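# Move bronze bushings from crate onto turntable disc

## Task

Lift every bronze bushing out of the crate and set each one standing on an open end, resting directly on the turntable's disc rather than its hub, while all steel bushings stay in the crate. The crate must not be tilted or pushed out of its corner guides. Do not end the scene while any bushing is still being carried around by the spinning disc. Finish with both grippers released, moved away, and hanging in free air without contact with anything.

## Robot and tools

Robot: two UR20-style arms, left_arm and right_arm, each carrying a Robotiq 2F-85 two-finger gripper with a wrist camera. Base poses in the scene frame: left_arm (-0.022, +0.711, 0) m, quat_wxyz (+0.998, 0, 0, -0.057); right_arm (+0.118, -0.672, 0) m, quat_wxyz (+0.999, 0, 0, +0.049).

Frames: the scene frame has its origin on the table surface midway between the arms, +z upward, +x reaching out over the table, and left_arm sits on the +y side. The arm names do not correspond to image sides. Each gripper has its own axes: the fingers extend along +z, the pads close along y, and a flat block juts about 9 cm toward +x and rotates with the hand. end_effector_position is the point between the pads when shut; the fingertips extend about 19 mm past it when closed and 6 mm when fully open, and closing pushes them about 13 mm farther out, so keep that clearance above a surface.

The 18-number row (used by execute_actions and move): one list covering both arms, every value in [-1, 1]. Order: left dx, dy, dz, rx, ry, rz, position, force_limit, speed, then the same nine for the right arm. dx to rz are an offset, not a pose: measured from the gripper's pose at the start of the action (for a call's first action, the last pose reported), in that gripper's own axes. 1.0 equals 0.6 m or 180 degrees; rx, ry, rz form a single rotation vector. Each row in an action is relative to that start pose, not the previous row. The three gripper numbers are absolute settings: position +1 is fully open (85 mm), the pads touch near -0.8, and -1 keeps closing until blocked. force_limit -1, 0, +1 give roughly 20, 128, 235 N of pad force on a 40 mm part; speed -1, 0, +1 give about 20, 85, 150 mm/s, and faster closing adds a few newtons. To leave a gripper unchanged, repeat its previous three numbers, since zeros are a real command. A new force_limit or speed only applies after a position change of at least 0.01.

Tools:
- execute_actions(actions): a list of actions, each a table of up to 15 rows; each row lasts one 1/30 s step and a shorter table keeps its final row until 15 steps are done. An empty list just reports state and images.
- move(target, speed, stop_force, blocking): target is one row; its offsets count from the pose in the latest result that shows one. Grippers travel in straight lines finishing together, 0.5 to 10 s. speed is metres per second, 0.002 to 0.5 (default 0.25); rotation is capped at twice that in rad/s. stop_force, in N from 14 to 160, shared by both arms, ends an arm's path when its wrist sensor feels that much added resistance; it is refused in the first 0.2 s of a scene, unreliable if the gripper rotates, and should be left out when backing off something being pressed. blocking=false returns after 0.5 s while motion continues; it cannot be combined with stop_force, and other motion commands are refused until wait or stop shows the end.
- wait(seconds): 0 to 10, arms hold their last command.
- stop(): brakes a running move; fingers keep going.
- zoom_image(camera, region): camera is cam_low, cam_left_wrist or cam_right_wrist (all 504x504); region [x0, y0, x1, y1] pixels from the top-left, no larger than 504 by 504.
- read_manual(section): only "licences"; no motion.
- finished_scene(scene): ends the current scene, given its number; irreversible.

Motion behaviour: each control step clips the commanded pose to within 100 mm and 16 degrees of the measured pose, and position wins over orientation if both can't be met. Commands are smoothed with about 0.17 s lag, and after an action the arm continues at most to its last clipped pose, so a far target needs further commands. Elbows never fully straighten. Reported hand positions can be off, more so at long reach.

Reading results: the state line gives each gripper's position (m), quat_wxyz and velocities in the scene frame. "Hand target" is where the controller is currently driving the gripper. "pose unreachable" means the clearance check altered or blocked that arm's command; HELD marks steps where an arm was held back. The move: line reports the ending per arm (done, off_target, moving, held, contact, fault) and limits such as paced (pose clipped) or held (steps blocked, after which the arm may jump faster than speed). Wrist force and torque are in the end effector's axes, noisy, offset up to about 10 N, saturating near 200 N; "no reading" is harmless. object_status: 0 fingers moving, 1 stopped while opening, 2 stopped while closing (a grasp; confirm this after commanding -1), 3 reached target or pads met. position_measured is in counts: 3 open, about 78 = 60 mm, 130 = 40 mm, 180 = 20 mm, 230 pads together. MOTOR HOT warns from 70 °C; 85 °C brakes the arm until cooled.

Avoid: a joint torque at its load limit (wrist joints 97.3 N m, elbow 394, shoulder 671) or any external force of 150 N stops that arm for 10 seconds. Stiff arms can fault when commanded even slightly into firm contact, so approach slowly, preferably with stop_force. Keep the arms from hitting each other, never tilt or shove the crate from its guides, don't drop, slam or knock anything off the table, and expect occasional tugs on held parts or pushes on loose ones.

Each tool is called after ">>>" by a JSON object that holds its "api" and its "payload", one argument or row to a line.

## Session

>>> {"api": "execute_actions", "payload": {
  "actions": []
}}

Scene clock: 0.00 s.
left_arm: end_effector_position=(+0.8974, -0.5131, +0.1130) position_measured=3 object_status=3 end_effector_quat_wxyz=(-0.090, -0.536, +0.837, -0.067) end_effector_velocity=(+0.000, +0.000, +0.001) end_effector_angular_velocity=(-0.001, -0.000, +0.000) | right_arm: end_effector_position=(+1.0034, -1.0057, +0.2842) position_measured=3 object_status=3 end_effector_quat_wxyz=(+0.434, -0.300, +0.834, +0.161) end_effector_velocity=(+0.000, +0.001, -0.000) end_effector_angular_velocity=(+0.002, +0.002, -0.000)
Joint positions: left_arm=[-0.905 -0.669  1.157 -2.196 -1.748 -2.169] | right_arm=[-0.998 -1.312  2.233 -2.448 -0.608 -1.614]
Joint velocities: left_arm=[ 0.    -0.001  0.     0.    -0.     0.   ] | right_arm=[ 0.001 -0.    -0.     0.001  0.     0.002]
Motor temperatures (°C, as the motors report them): left_arm=[20 21 20 22 26 24] | right_arm=[21 19 21 23 22 25]
Wrist force (N, on the end effector, along its own x y z axes, offset not removed): no reading
Wrist torque (N m, same axes, about the end effector's origin, offset not removed): no reading
Hand target (left_arm): +0.897, -0.513, +0.113; -0.090, -0.536, +0.837, -0.067
Hand target (right_arm): +1.003, -1.006, +0.284; +0.434, -0.300, +0.834, +0.161

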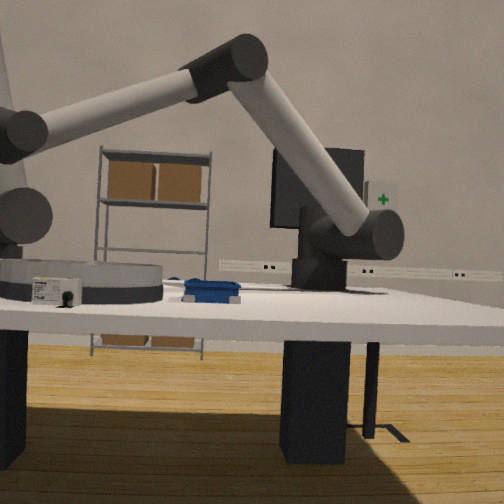

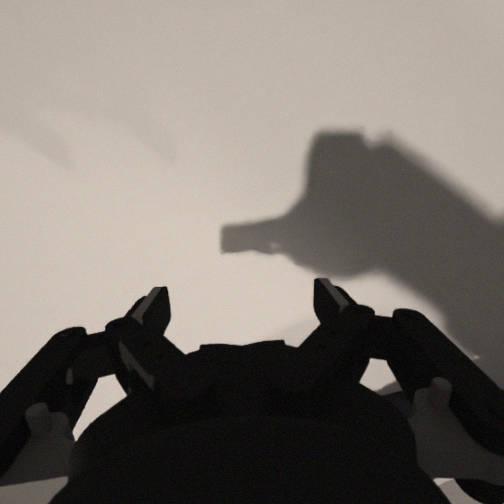

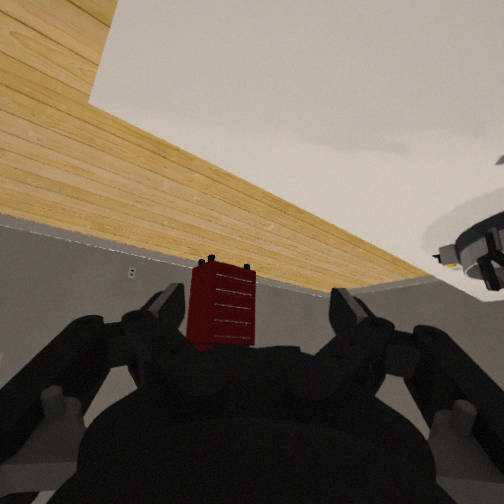

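>>> {"api": "move", "payload": {
  "target": [0.093,-0.007,-0.406,-0.045,-0.061,0.361,1,0,0,0,0,0,0,0,0,1,0,0],
  "speed": 0.3
}}

Scene clock: 12.27 s.
left_arm: end_effector_position=(+0.8975, -0.5132, +0.3629) position_measured=3 object_status=3 end_effector_quat_wxyz=(+0.000, -0.000, +1.000, +0.000) end_effector_velocity=(-0.001, -0.001, +0.003) end_effector_angular_velocity=(+0.001, -0.002, -0.011) | right_arm: end_effector_position=(+1.0034, -1.0057, +0.2842) position_measured=3 object_status=3 end_effector_quat_wxyz=(+0.434, -0.300, +0.834, +0.161) end_effector_velocity=(+0.000, +0.000, +0.000) end_effector_angular_velocity=(-0.000, -0.000, +0.000)
Joint positions: left_arm=[-0.945 -0.738  0.884 -1.716 -1.57  -1.059] | right_arm=[-0.998 -1.312  2.233 -2.448 -0.608 -1.614]
Joint velocities: left_arm=[-0.002 -0.001 -0.004  0.004  0.002  0.01 ] | right_arm=[ 0. -0.  0. -0. -0.  0.]
Motor temperatures (°C, as the motors report them): left_arm=[20 21 20 22 26 24] | right_arm=[21 19 21 23 22 25]
Wrist force (N, on the end effector, along its own x y z axes, offset not removed): left_arm=[4.4 3.1 -8.7] | right_arm=[-2.0 4.6 4.9]
Wrist torque (N m, same axes, about the end effector's origin, offset not removed): left_arm=[0.20 -0.93 0.03] | right_arm=[1.22 0.59 0.22]
Hand target (left_arm): +0.897, -0.513, +0.363; +0.000, +0.000, +1.000, +0.000
Hand target (right_arm): +1.003, -1.006, +0.284; +0.434, -0.300, +0.834, +0.161
Off the commanded pose (left_arm): 0.000 m, 0 deg.
Off the commanded pose (right_arm): 0.000 m, 0 deg.
move: done

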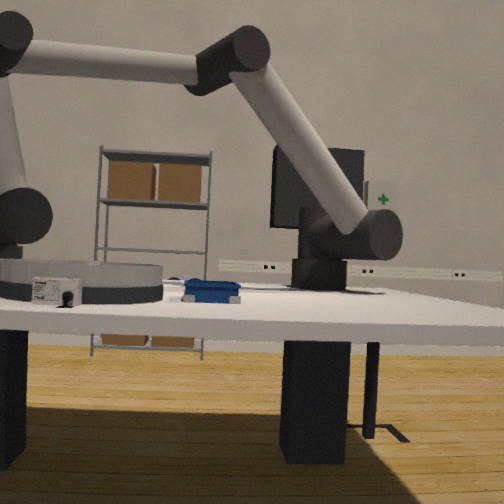

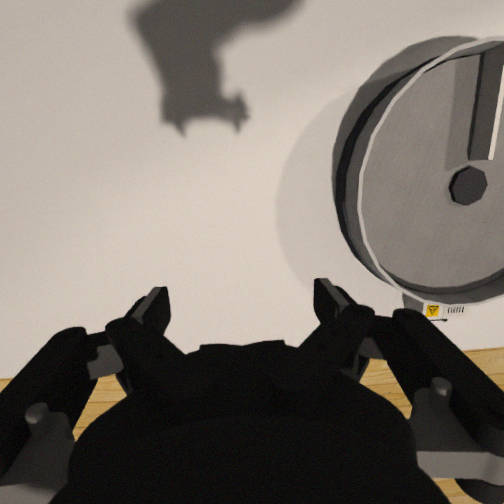

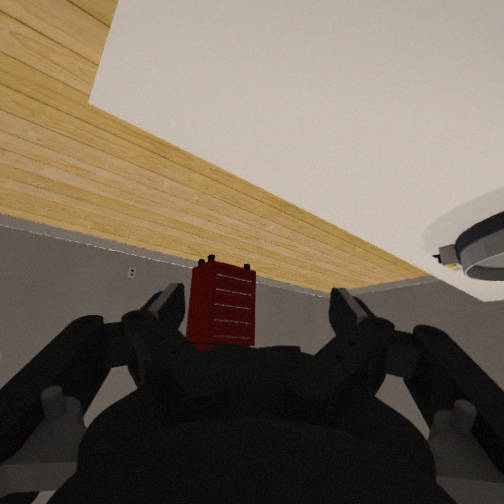

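>>> {"api": "move", "payload": {
  "target": [0.36,1,0,0,0,0,1,0,0,0,0,0,0,0,0,1,0,0],
  "speed": 0.35
}}

>>> {"api": "move", "payload": {
  "target": [0,0.24,0.18,0,0,0,0,0,0,0,0,0,0,0,0,1,0,0],
  "speed": 0.3
}}

Scene clock: 21.47 s.
left_arm: end_effector_position=(+0.6805, +0.0866, +0.3617) position_measured=3 object_status=3 end_effector_quat_wxyz=(+0.000, -0.000, +1.000, +0.000) end_effector_velocity=(-0.002, +0.002, -0.000) end_effector_angular_velocity=(+0.001, -0.000, -0.001) | right_arm: end_effector_position=(+1.0034, -1.0057, +0.2842) position_measured=3 object_status=3 end_effector_quat_wxyz=(+0.434, -0.300, +0.834, +0.161) end_effector_velocity=(+0.000, -0.000, +0.000) end_effector_angular_velocity=(-0.001, -0.001, -0.000)
Joint positions: left_arm=[-0.829 -1.412  1.958 -2.116 -1.57  -0.943] | right_arm=[-0.998 -1.312  2.233 -2.448 -0.608 -1.614]
Joint velocities: left_arm=[-0.001 -0.002  0.003 -0.     0.001  0.001] | right_arm=[-0.     0.    -0.    -0.001 -0.    -0.   ]
Motor temperatures (°C, as the motors report them): left_arm=[20 21 20 22 26 24] | right_arm=[21 19 21 23 22 25]
Wrist force (N, on the end effector, along its own x y z axes, offset not removed): left_arm=[-1.8 6.7 -8.9] | right_arm=[-5.2 5.6 4.5]
Wrist torque (N m, same axes, about the end effector's origin, offset not removed): left_arm=[0.96 0.14 0.24] | right_arm=[1.39 1.34 0.15]
Hand target (left_arm): +0.680, +0.087, +0.362; +0.000, -0.000, +1.000, +0.000
Hand target (right_arm): +1.003, -1.006, +0.284; +0.434, -0.300, +0.834, +0.161
Off the commanded pose (left_arm): 0.002 m, 0 deg.
Off the commanded pose (right_arm): 0.000 m, 0 deg.
move: done

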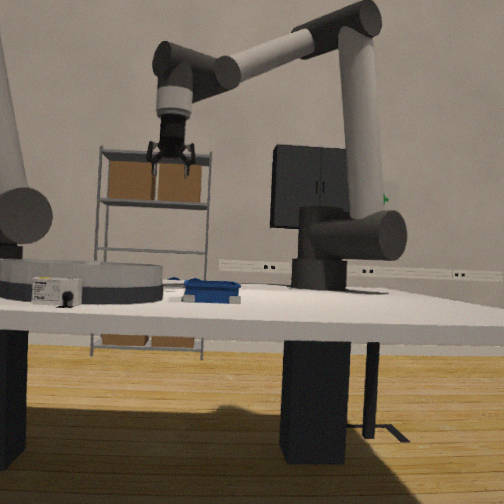

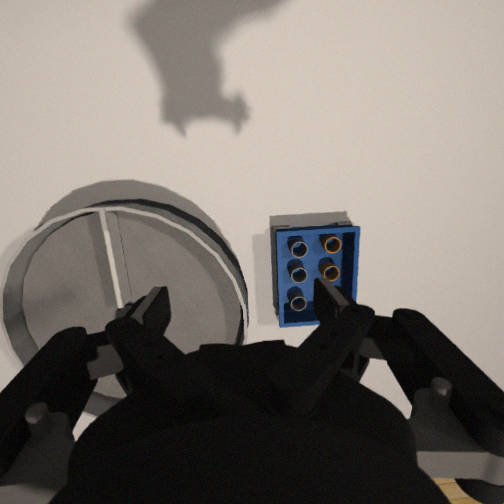

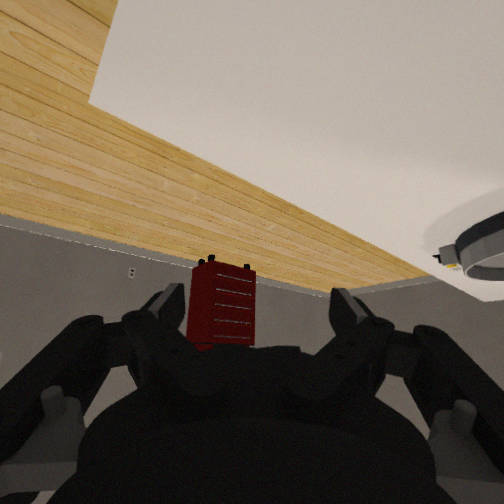

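Scene clock: 22.67 s.
left_arm: end_effector_position=(+0.6804, +0.2303, +0.2537) position_measured=128 object_status=3 end_effector_quat_wxyz=(+0.000, -0.000, +1.000, +0.000) end_effector_velocity=(-0.000, +0.002, -0.001) end_effector_angular_velocity=(-0.000, +0.000, -0.000) | right_arm: end_effector_position=(+1.0034, -1.0057, +0.2842) position_measured=3 object_status=3 end_effector_quat_wxyz=(+0.434, -0.300, +0.834, +0.161) end_effector_velocity=(+0.000, +0.000, +0.000) end_effector_angular_velocity=(+0.000, +0.000, +0.000)
Joint positions: left_arm=[-0.726 -1.424  2.157 -2.304 -1.57  -0.84 ] | right_arm=[-0.998 -1.312  2.233 -2.448 -0.608 -1.614]
Joint velocities: left_arm=[ 0.001  0.     0.002 -0.002 -0.     0.001] | right_arm=[ 0.    -0.    -0.    -0.     0.     0.001]
Motor temperatures (°C, as the motors report them): left_arm=[20 21 20 22 26 24] | right_arm=[21 19 21 23 22 25]
Wrist force (N, on the end effector, along its own x y z axes, offset not removed): left_arm=[-5.5 7.1 -6.8] | right_arm=[-4.8 4.4 5.5]
Wrist torque (N m, same axes, about the end effector's origin, offset not removed): left_arm=[0.99 0.89 0.11] | right_arm=[1.18 1.18 0.20]
Hand target (left_arm): +0.680, +0.230, +0.254; +0.000, -0.000, +1.000, +0.000
Hand target (right_arm): +1.003, -1.006, +0.284; +0.434, -0.300, +0.834, +0.161
Off the commanded pose (left_arm): 0.000 m, 0 deg.
Off the commanded pose (right_arm): 0.000 m, 0 deg.
move: done

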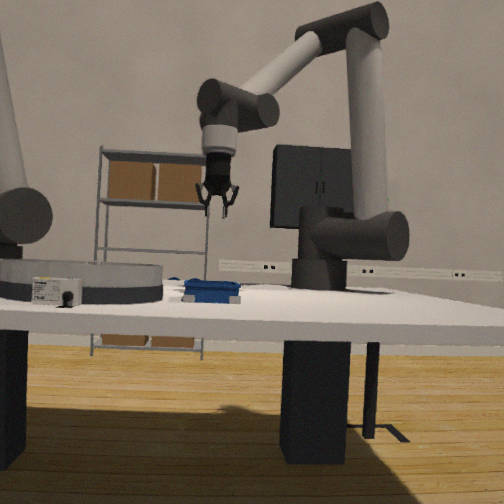

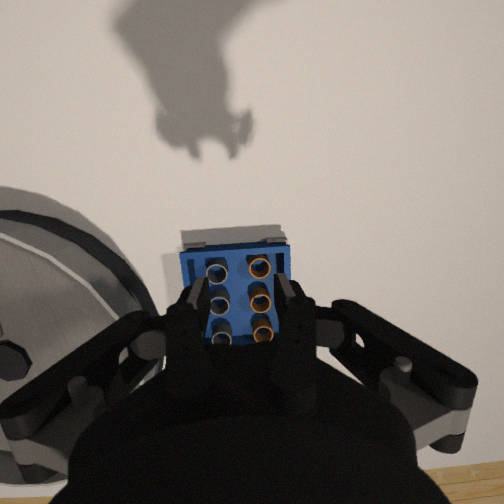

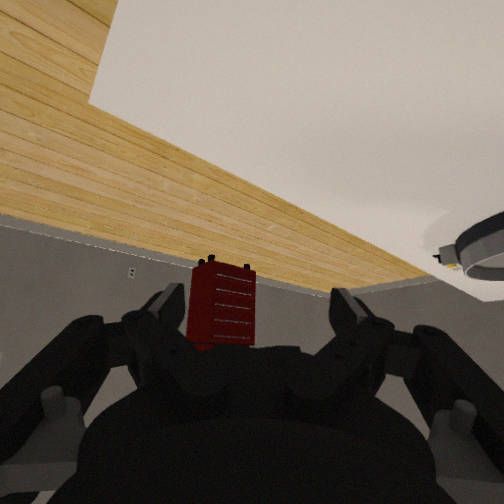

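>>> {"api": "zoom_image", "payload": {
  "camera": "cam_left_wrist",
  "region": [160, 210, 320, 360]
}}

Region (160, 210, 320, 360) of cam_left_wrist's 504x504 image, scaled by 3.150, with more detail than that image has; it fills the top 472 rows of this view, and the rest is white.

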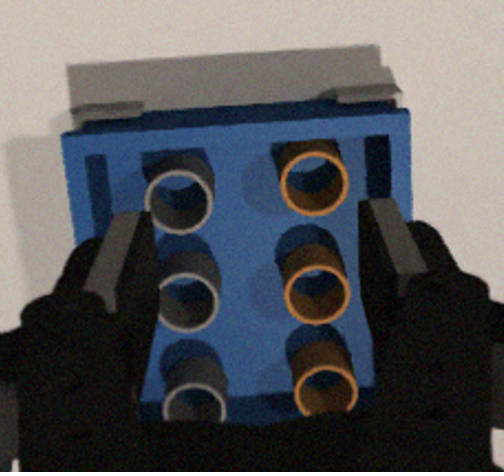

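>>> {"api": "move", "payload": {
  "target": [-0.114,0.042,0.298,0,0,0,0,0,0,0,0,0,0,0,0,1,0,0],
  "speed": 0.2
}}

>>> {"api": "zoom_image", "payload": {
  "camera": "cam_left_wrist",
  "region": [130, 200, 370, 360]
}}

Scene clock: 41.53 s.
left_arm: end_effector_position=(+0.7489, +0.2554, +0.0754) position_measured=128 object_status=3 end_effector_quat_wxyz=(+0.000, -0.000, +1.000, +0.000) end_effector_velocity=(+0.001, +0.000, -0.001) end_effector_angular_velocity=(-0.000, -0.000, +0.000) | right_arm: end_effector_position=(+1.0034, -1.0057, +0.2842) position_measured=3 object_status=3 end_effector_quat_wxyz=(+0.434, -0.300, +0.834, +0.161) end_effector_velocity=(-0.000, -0.000, +0.000) end_effector_angular_velocity=(-0.001, -0.001, -0.000)
Joint positions: left_arm=[-0.647 -1.19   2.192 -2.572 -1.57  -0.761] | right_arm=[-0.998 -1.312  2.233 -2.448 -0.608 -1.614]
Joint velocities: left_arm=[ 0.001  0.002  0.    -0.003 -0.     0.001] | right_arm=[-0.    -0.    -0.    -0.001  0.    -0.   ]
Motor temperatures (°C, as the motors report them): left_arm=[20 21 20 22 26 24] | right_arm=[21 19 21 23 22 25]
Wrist force (N, on the end effector, along its own x y z axes, offset not removed): left_arm=[-3.7 6.3 -8.0] | right_arm=[-6.0 0.0 2.5]
Wrist torque (N m, same axes, about the end effector's origin, offset not removed): left_arm=[0.77 0.38 0.06] | right_arm=[0.41 1.43 0.24]
Hand target (left_arm): +0.749, +0.255, +0.075; +0.000, -0.000, +1.000, +0.000
Hand target (right_arm): +1.003, -1.006, +0.284; +0.434, -0.300, +0.834, +0.161
Off the commanded pose (left_arm): 0.000 m, 0 deg.
Off the commanded pose (right_arm): 0.000 m, 0 deg.
move: done

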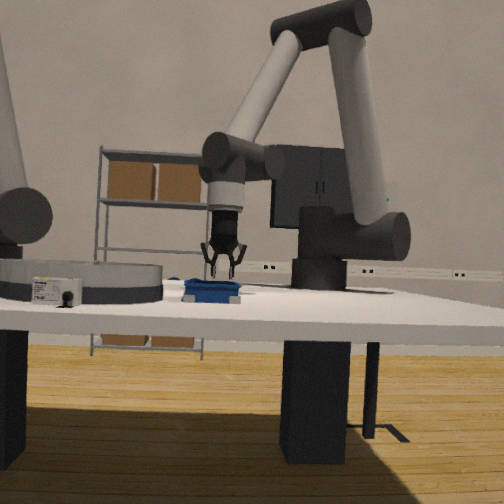

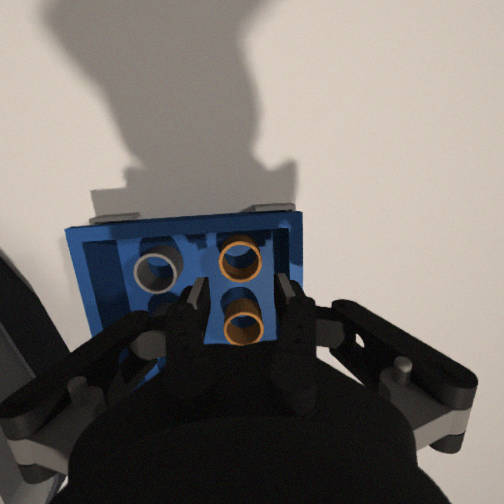

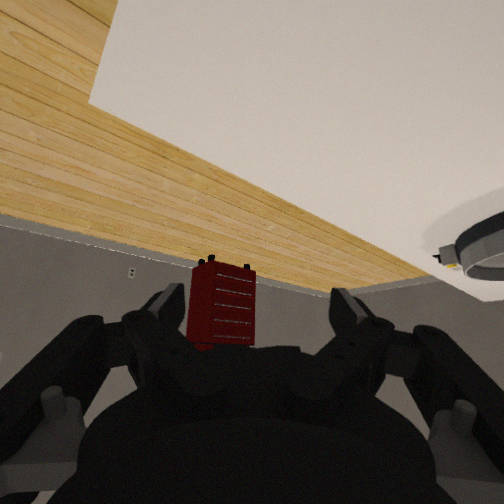

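Region (130, 200, 370, 360) of cam_left_wrist's 504x504 image, scaled by 2.100, with more detail than that image has.

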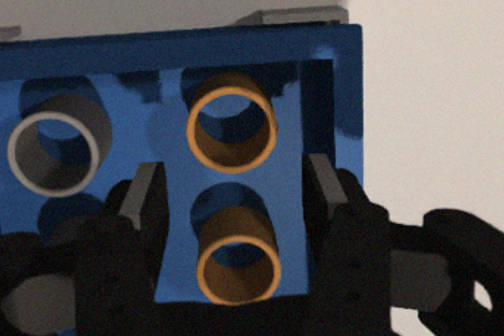

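>>> {"api": "move", "payload": {
  "target": [0.02,-0.006,0.01,0,0,0,0,0,0,0,0,0,0,0,0,1,0,0],
  "speed": 0.05
}}

>>> {"api": "zoom_image", "payload": {
  "camera": "cam_left_wrist",
  "region": [130, 200, 370, 360]
}}

Scene clock: 57.43 s.
left_arm: end_effector_position=(+0.7370, +0.2518, +0.0694) position_measured=128 object_status=3 end_effector_quat_wxyz=(+0.000, -0.000, +1.000, +0.000) end_effector_velocity=(-0.002, +0.000, -0.002) end_effector_angular_velocity=(+0.001, +0.001, -0.000) | right_arm: end_effector_position=(+1.0034, -1.0057, +0.2842) position_measured=3 object_status=3 end_effector_quat_wxyz=(+0.434, -0.300, +0.834, +0.161) end_effector_velocity=(+0.000, +0.000, +0.000) end_effector_angular_velocity=(-0.000, -0.000, +0.000)
Joint positions: left_arm=[-0.66  -1.189  2.206 -2.587 -1.57  -0.774] | right_arm=[-0.998 -1.312  2.233 -2.448 -0.608 -1.614]
Joint velocities: left_arm=[-0.001  0.     0.003 -0.002 -0.    -0.001] | right_arm=[ 0.     0.    -0.    -0.001  0.     0.001]
Motor temperatures (°C, as the motors report them): left_arm=[20 21 20 22 26 24] | right_arm=[21 19 21 23 22 25]
Wrist force (N, on the end effector, along its own x y z axes, offset not removed): left_arm=[-1.1 2.1 -5.8] | right_arm=[-5.8 2.3 7.7]
Wrist torque (N m, same axes, about the end effector's origin, offset not removed): left_arm=[0.04 0.15 0.10] | right_arm=[1.04 1.31 0.24]
Hand target (left_arm): +0.737, +0.252, +0.069; +0.000, -0.000, +1.000, +0.000
Hand target (right_arm): +1.003, -1.006, +0.284; +0.434, -0.300, +0.834, +0.161
Off the commanded pose (left_arm): 0.000 m, 0 deg.
Off the commanded pose (right_arm): 0.000 m, 0 deg.
move: done

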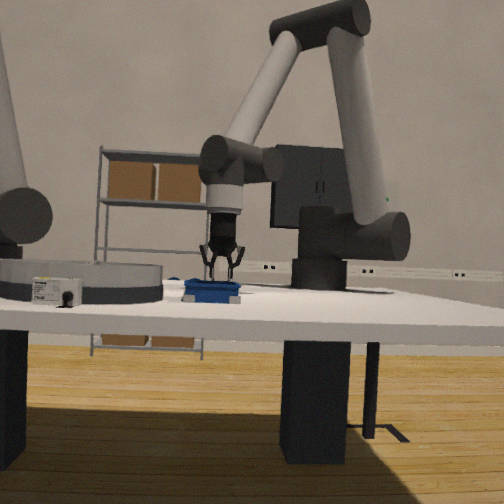

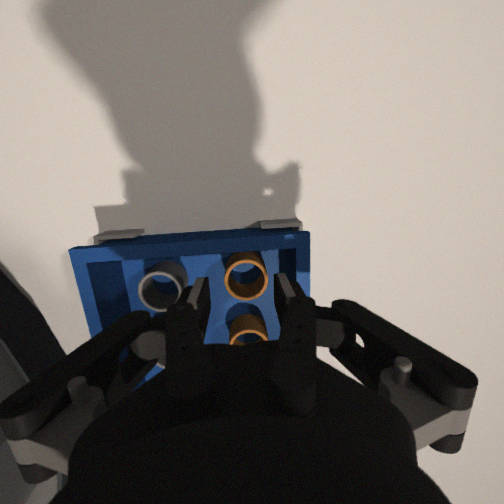

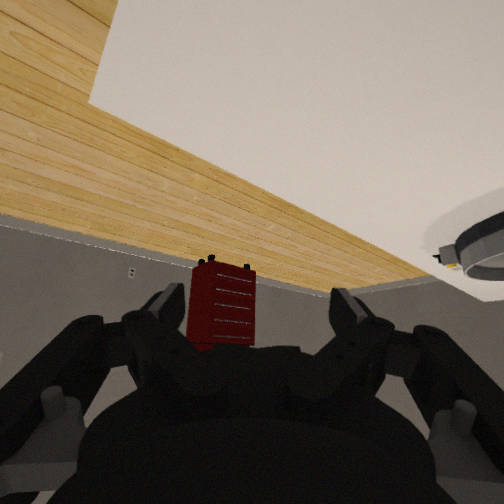

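Region (130, 200, 370, 360) of cam_left_wrist's 504x504 image, scaled by 2.100, with more detail than that image has.

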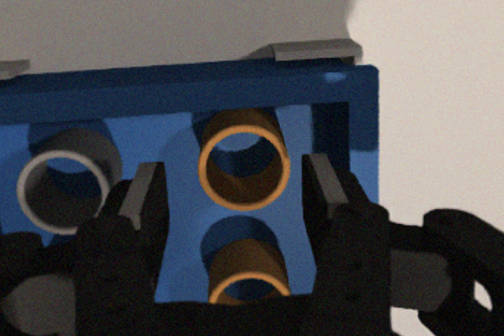

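>>> {"api": "move", "payload": {
  "target": [0,0,0.064,0,0,0,0,0,0,0,0,0,0,0,0,1,0,0],
  "speed": 0.025,
  "stop_force": 14
}}

Scene clock: 64.57 s.
left_arm: end_effector_position=(+0.7370, +0.2518, +0.0313) position_measured=128 object_status=3 end_effector_quat_wxyz=(+0.000, -0.000, +1.000, +0.000) end_effector_velocity=(+0.000, +0.000, -0.002) end_effector_angular_velocity=(-0.001, +0.000, +0.001) | right_arm: end_effector_position=(+1.0034, -1.0057, +0.2842) position_measured=3 object_status=3 end_effector_quat_wxyz=(+0.434, -0.300, +0.834, +0.161) end_effector_velocity=(-0.000, -0.000, -0.000) end_effector_angular_velocity=(+0.001, +0.001, -0.001)
Joint positions: left_arm=[-0.66  -1.142  2.218 -2.647 -1.57  -0.774] | right_arm=[-0.998 -1.312  2.233 -2.448 -0.608 -1.614]
Joint velocities: left_arm=[ 0.001  0.002  0.    -0.003 -0.001 -0.   ] | right_arm=[-0.     0.     0.     0.    -0.     0.001]
Motor temperatures (°C, as the motors report them): left_arm=[20 21 20 22 26 24] | right_arm=[21 19 21 23 22 25]
Wrist force (N, on the end effector, along its own x y z axes, offset not removed): left_arm=[4.7 9.1 -8.1] | right_arm=[-2.9 0.2 3.1]
Wrist torque (N m, same axes, about the end effector's origin, offset not removed): left_arm=[1.22 -0.95 0.12] | right_arm=[0.41 0.88 0.27]
Hand target (left_arm): +0.737, +0.252, +0.031; +0.000, -0.000, +1.000, +0.000
Hand target (right_arm): +1.003, -1.006, +0.284; +0.434, -0.300, +0.834, +0.161
Off the commanded pose (left_arm): 0.000 m, 0 deg.
Off the commanded pose (right_arm): 0.000 m, 0 deg.
move: done

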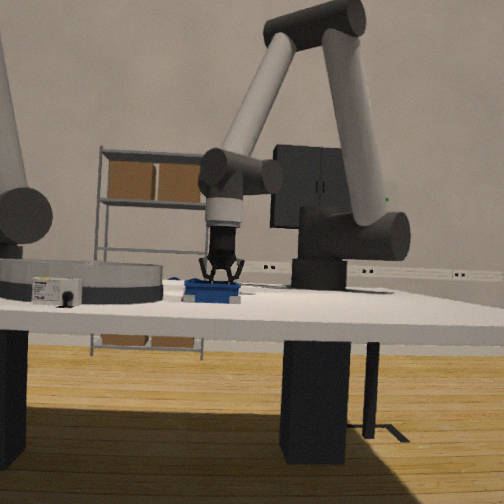

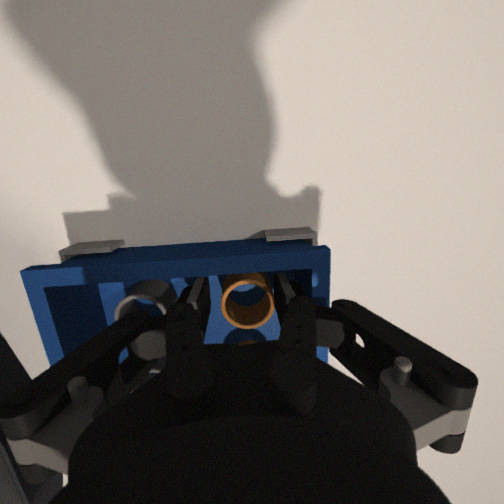

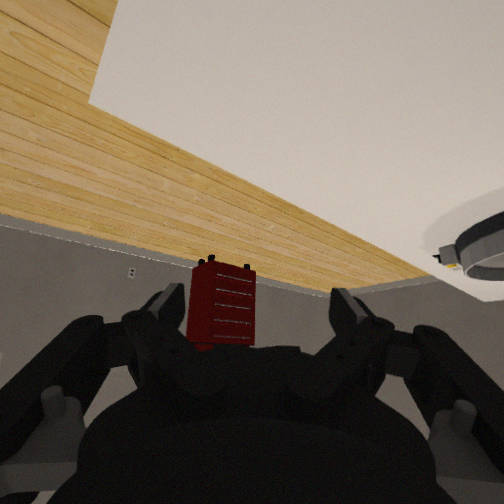

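>>> {"api": "move", "payload": {
  "target": [0,0,0,0,0,0,-1,-0.5,-0.5,0,0,0,0,0,0,1,0,0]
}}

>>> {"api": "move", "payload": {
  "target": [0,0,-0.21,0,0,0,-1,-0.5,-0.5,0,0,0,0,0,0,1,0,0],
  "speed": 0.15
}}

>>> {"api": "move", "payload": {
  "target": [-0.05,-0.76,0,0,0,0,-1,-0.5,-0.5,0,0,0,0,0,0,1,0,0],
  "speed": 0.3
}}

Scene clock: 74.13 s.
left_arm: end_effector_position=(+0.7370, +0.2518, +0.0312) position_measured=154 object_status=2 end_effector_quat_wxyz=(+0.000, -0.000, +1.000, +0.000) end_effector_velocity=(-0.001, -0.001, -0.000) end_effector_angular_velocity=(+0.001, +0.001, -0.002) | right_arm: end_effector_position=(+1.0034, -1.0057, +0.2842) position_measured=3 object_status=3 end_effector_quat_wxyz=(+0.434, -0.300, +0.834, +0.161) end_effector_velocity=(-0.000, +0.001, -0.000) end_effector_angular_velocity=(+0.001, +0.001, +0.000)
Joint positions: left_arm=[-0.66  -1.141  2.218 -2.647 -1.57  -0.774] | right_arm=[-0.998 -1.312  2.233 -2.448 -0.608 -1.614]
Joint velocities: left_arm=[-0.002 -0.     0.001  0.    -0.     0.   ] | right_arm=[ 0.     0.    -0.     0.001  0.     0.   ]
Motor temperatures (°C, as the motors report them): left_arm=[20 21 20 22 26 24] | right_arm=[21 19 21 23 22 25]
Wrist force (N, on the end effector, along its own x y z axes, offset not removed): left_arm=[-2.6 4.9 -21.4] | right_arm=[-5.5 0.9 6.7]
Wrist torque (N m, same axes, about the end effector's origin, offset not removed): left_arm=[0.72 0.01 0.22] | right_arm=[0.47 1.33 0.22]
Hand target (left_arm): +0.737, +0.252, +0.031; +0.000, -0.000, +1.000, +0.000
Hand target (right_arm): +1.003, -1.006, +0.284; +0.434, -0.300, +0.834, +0.161
Off the commanded pose (left_arm): 0.000 m, 0 deg.
Off the commanded pose (right_arm): 0.000 m, 0 deg.
move: done

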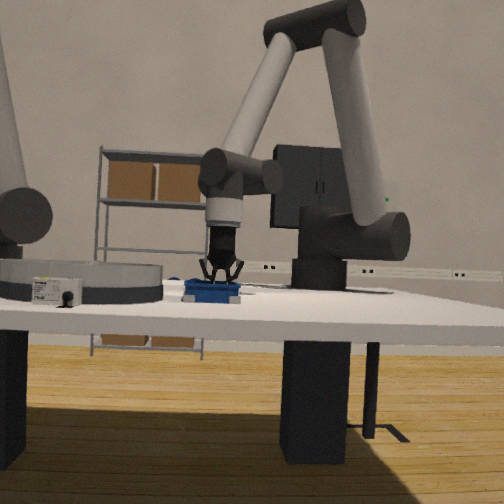

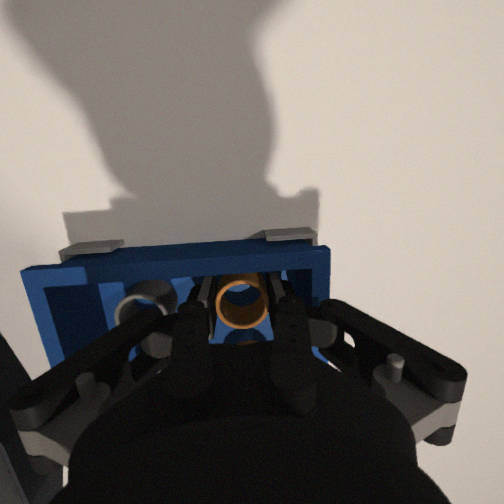

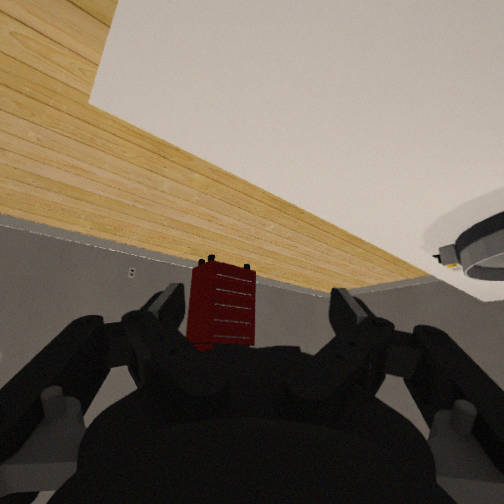

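Scene clock: 75.47 s.
left_arm: end_effector_position=(+0.7369, +0.2520, +0.1569) position_measured=154 object_status=2 end_effector_quat_wxyz=(+0.000, -0.000, +1.000, +0.000) end_effector_velocity=(-0.001, -0.001, +0.002) end_effector_angular_velocity=(-0.000, -0.001, -0.001) | right_arm: end_effector_position=(+1.0034, -1.0057, +0.2842) position_measured=3 object_status=3 end_effector_quat_wxyz=(+0.434, -0.300, +0.834, +0.161) end_effector_velocity=(-0.000, -0.002, +0.000) end_effector_angular_velocity=(-0.000, -0.000, -0.002)
Joint positions: left_arm=[-0.66  -1.29   2.168 -2.448 -1.57  -0.774] | right_arm=[-0.998 -1.312  2.233 -2.448 -0.608 -1.614]
Joint velocities: left_arm=[-0.002 -0.002 -0.001  0.003  0.001 -0.001] | right_arm=[-0.002 -0.    -0.    -0.001 -0.     0.001]
Motor temperatures (°C, as the motors report them): left_arm=[20 21 20 22 26 24] | right_arm=[21 19 21 23 22 25]
Wrist force (N, on the end effector, along its own x y z axes, offset not removed): left_arm=[-2.3 4.6 -9.1] | right_arm=[-1.7 -0.3 5.8]
Wrist torque (N m, same axes, about the end effector's origin, offset not removed): left_arm=[0.63 0.26 0.13] | right_arm=[0.43 0.53 0.28]
Hand target (left_arm): +0.737, +0.252, +0.157; +0.000, -0.000, +1.000, +0.000
Hand target (right_arm): +1.003, -1.006, +0.284; +0.434, -0.300, +0.834, +0.161
Off the commanded pose (left_arm): 0.000 m, 0 deg.
Off the commanded pose (right_arm): 0.000 m, 0 deg.
move: done

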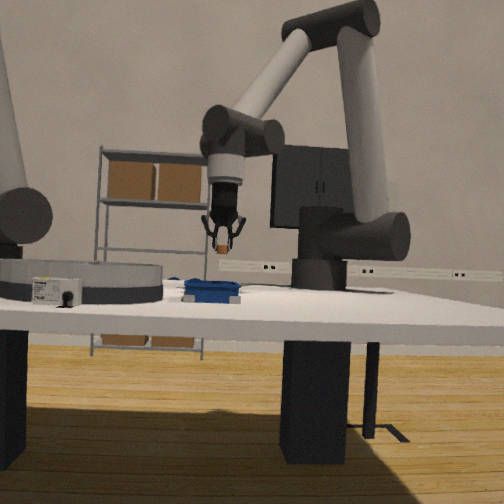

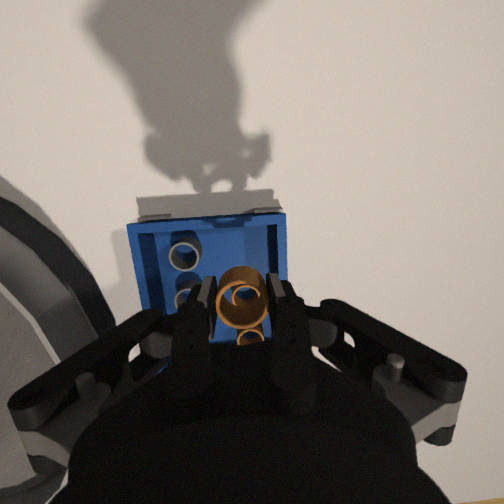

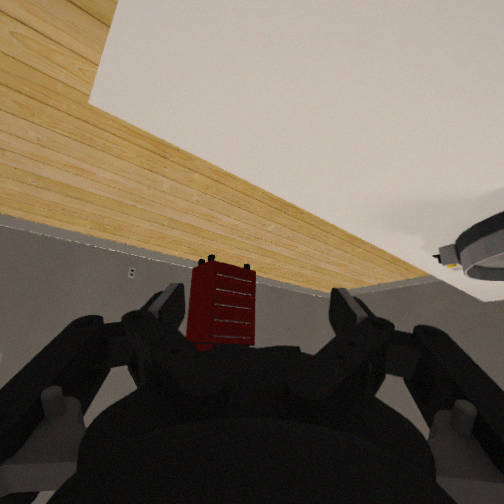

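Scene clock: 77.60 s.
left_arm: end_effector_position=(+0.7678, -0.2037, +0.1574) position_measured=154 object_status=2 end_effector_quat_wxyz=(+0.000, -0.000, +1.000, +0.000) end_effector_velocity=(+0.002, -0.001, +0.003) end_effector_angular_velocity=(-0.003, -0.001, +0.002) | right_arm: end_effector_position=(+1.0034, -1.0057, +0.2842) position_measured=3 object_status=3 end_effector_quat_wxyz=(+0.434, -0.300, +0.834, +0.161) end_effector_velocity=(+0.000, +0.000, +0.000) end_effector_angular_velocity=(-0.001, -0.000, +0.000)
Joint positions: left_arm=[-0.913 -1.001  1.679 -2.249 -1.57  -1.027] | right_arm=[-0.998 -1.312  2.233 -2.448 -0.608 -1.614]
Joint velocities: left_arm=[ 0.001 -0.001 -0.003  0.001 -0.    -0.001] | right_arm=[ 0.    -0.    -0.    -0.001 -0.     0.   ]
Motor temperatures (°C, as the motors report them): left_arm=[20 21 20 22 26 24] | right_arm=[21 19 21 23 22 25]
Wrist force (N, on the end effector, along its own x y z axes, offset not removed): left_arm=[-2.4 7.4 -3.4] | right_arm=[-4.1 0.2 3.5]
Wrist torque (N m, same axes, about the end effector's origin, offset not removed): left_arm=[0.94 0.22 0.24] | right_arm=[0.35 0.97 0.23]
Hand target (left_arm): +0.768, -0.204, +0.157; +0.000, -0.000, +1.000, +0.000
Hand target (right_arm): +1.003, -1.006, +0.284; +0.434, -0.300, +0.834, +0.161
Off the commanded pose (left_arm): 0.001 m, 0 deg.
Off the commanded pose (right_arm): 0.000 m, 0 deg.
move: done

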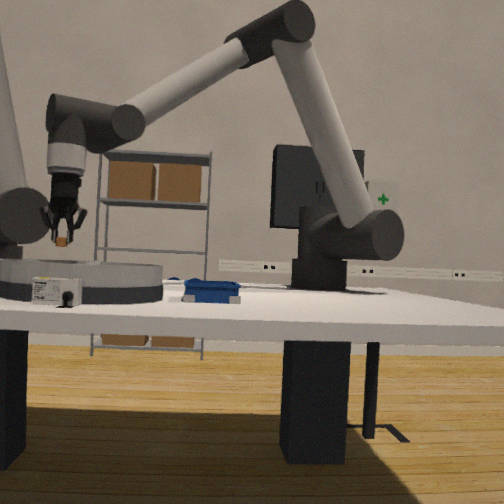

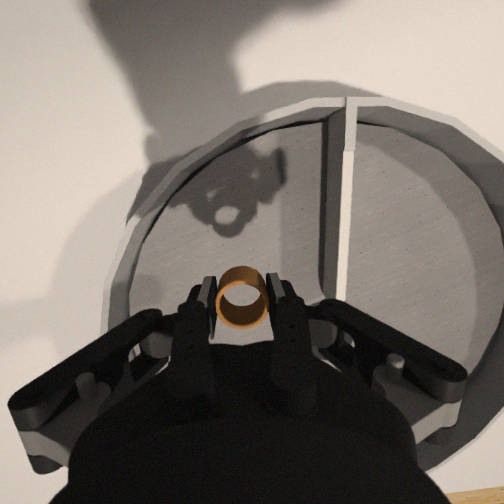

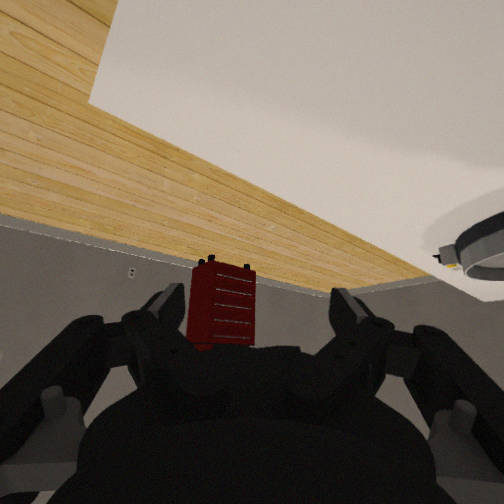

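>>> {"api": "move", "payload": {
  "target": [0,0.017,0.105,0,0,0,-1,-0.5,-0.5,0,0,0,0,0,0,1,0,0],
  "speed": 0.1
}}

>>> {"api": "move", "payload": {
  "target": [0,0,0.05,0,0,0,-1,-0.5,-0.5,0,0,0,0,0,0,1,0,0],
  "speed": 0.01,
  "stop_force": 14
}}

Scene clock: 86.37 s.
left_arm: end_effector_position=(+0.7679, -0.1935, +0.0946) position_measured=154 object_status=2 end_effector_quat_wxyz=(+0.000, -0.000, +1.000, +0.000) end_effector_velocity=(-0.001, -0.002, -0.001) end_effector_angular_velocity=(-0.001, -0.001, -0.002) | right_arm: end_effector_position=(+1.0034, -1.0057, +0.2842) position_measured=3 object_status=3 end_effector_quat_wxyz=(+0.434, -0.300, +0.834, +0.161) end_effector_velocity=(-0.000, -0.001, +0.000) end_effector_angular_velocity=(+0.001, +0.000, -0.001)
Joint positions: left_arm=[-0.908 -0.96   1.716 -2.327 -1.57  -1.022] | right_arm=[-0.998 -1.312  2.233 -2.448 -0.608 -1.614]
Joint velocities: left_arm=[-0.002  0.001  0.    -0.003 -0.     0.   ] | right_arm=[-0.001  0.     0.    -0.     0.     0.001]
Motor temperatures (°C, as the motors report them): left_arm=[20 21 20 22 26 24] | right_arm=[21 19 21 23 22 25]
Wrist force (N, on the end effector, along its own x y z axes, offset not removed): left_arm=[0.3 1.5 -3.7] | right_arm=[-3.1 3.4 4.3]
Wrist torque (N m, same axes, about the end effector's origin, offset not removed): left_arm=[-0.07 -0.11 0.13] | right_arm=[1.10 0.82 0.21]
Hand target (left_arm): +0.768, -0.194, +0.094; +0.000, -0.000, +1.000, +0.000
Hand target (right_arm): +1.003, -1.006, +0.284; +0.434, -0.300, +0.834, +0.161
Off the commanded pose (left_arm): 0.000 m, 0 deg.
Off the commanded pose (right_arm): 0.000 m, 0 deg.
move: done

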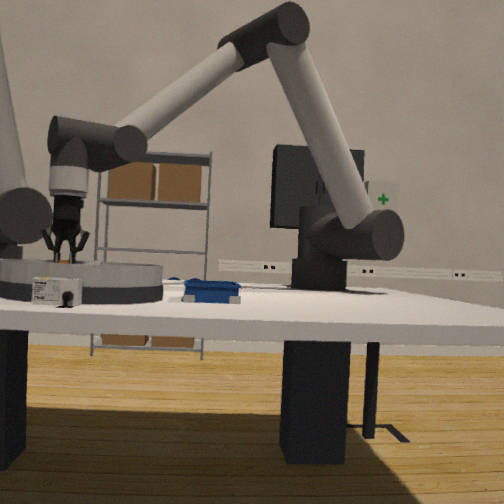

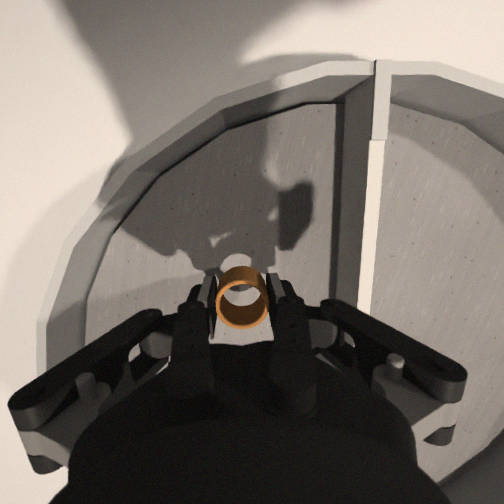

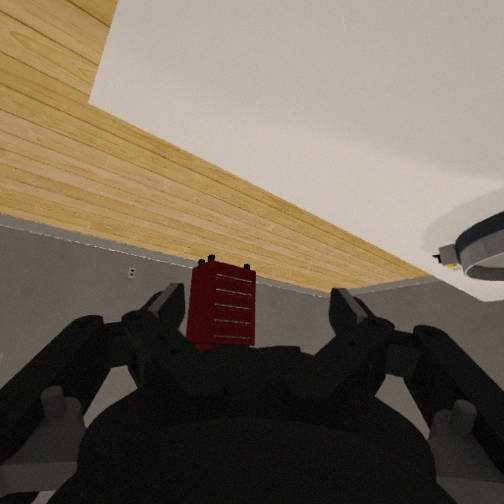

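Scene clock: 88.30 s.
left_arm: end_effector_position=(+0.7678, -0.1934, +0.0789) position_measured=154 object_status=2 end_effector_quat_wxyz=(+0.000, -0.000, +1.000, +0.001) end_effector_velocity=(-0.002, +0.001, -0.000) end_effector_angular_velocity=(+0.003, +0.003, -0.001) | right_arm: end_effector_position=(+1.0034, -1.0057, +0.2842) position_measured=3 object_status=3 end_effector_quat_wxyz=(+0.434, -0.300, +0.834, +0.161) end_effector_velocity=(-0.000, +0.001, -0.000) end_effector_angular_velocity=(+0.001, +0.000, +0.001)
Joint positions: left_arm=[-0.908 -0.947  1.721 -2.344 -1.57  -1.022] | right_arm=[-0.998 -1.312  2.233 -2.448 -0.608 -1.614]
Joint velocities: left_arm=[-0.001 -0.001  0.001  0.004 -0.001 -0.   ] | right_arm=[ 0.    -0.     0.     0.002  0.    -0.002]
Motor temperatures (°C, as the motors report them): left_arm=[20 21 20 22 26 24] | right_arm=[21 19 21 23 22 25]
Wrist force (N, on the end effector, along its own x y z axes, offset not removed): left_arm=[-0.7 0.5 -9.9] | right_arm=[-1.5 -0.7 4.3]
Wrist torque (N m, same axes, about the end effector's origin, offset not removed): left_arm=[-0.18 -0.03 0.19] | right_arm=[0.15 0.58 0.14]
Hand target (left_arm): +0.768, -0.194, +0.079; +0.000, -0.000, +1.000, +0.000
Hand target (right_arm): +1.003, -1.006, +0.284; +0.434, -0.300, +0.834, +0.161
Off the commanded pose (left_arm): 0.014 m, 0 deg.
Off the commanded pose (right_arm): 0.000 m, 0 deg.
move: contact (left_arm)

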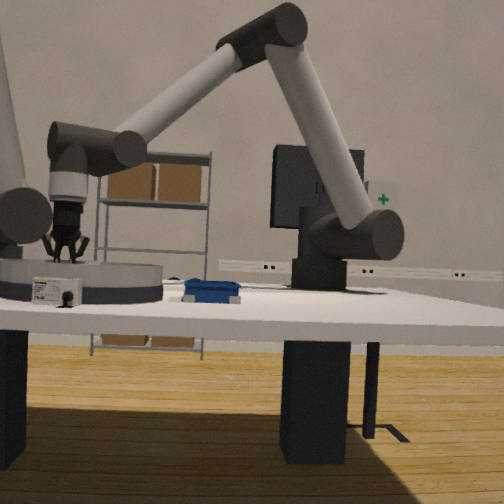

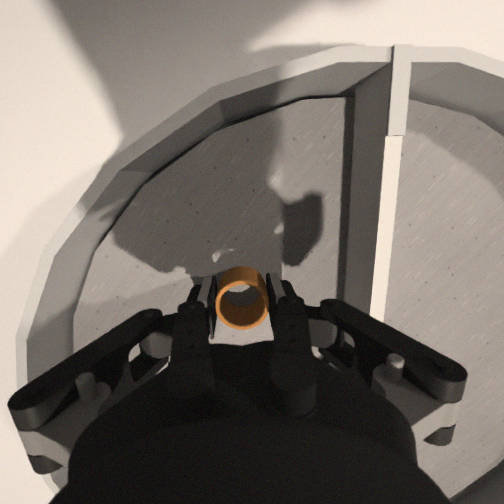

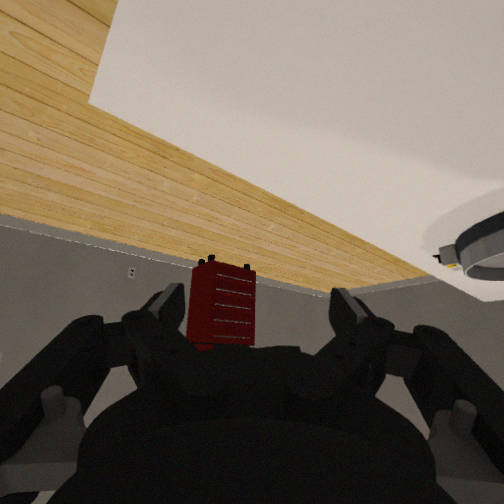

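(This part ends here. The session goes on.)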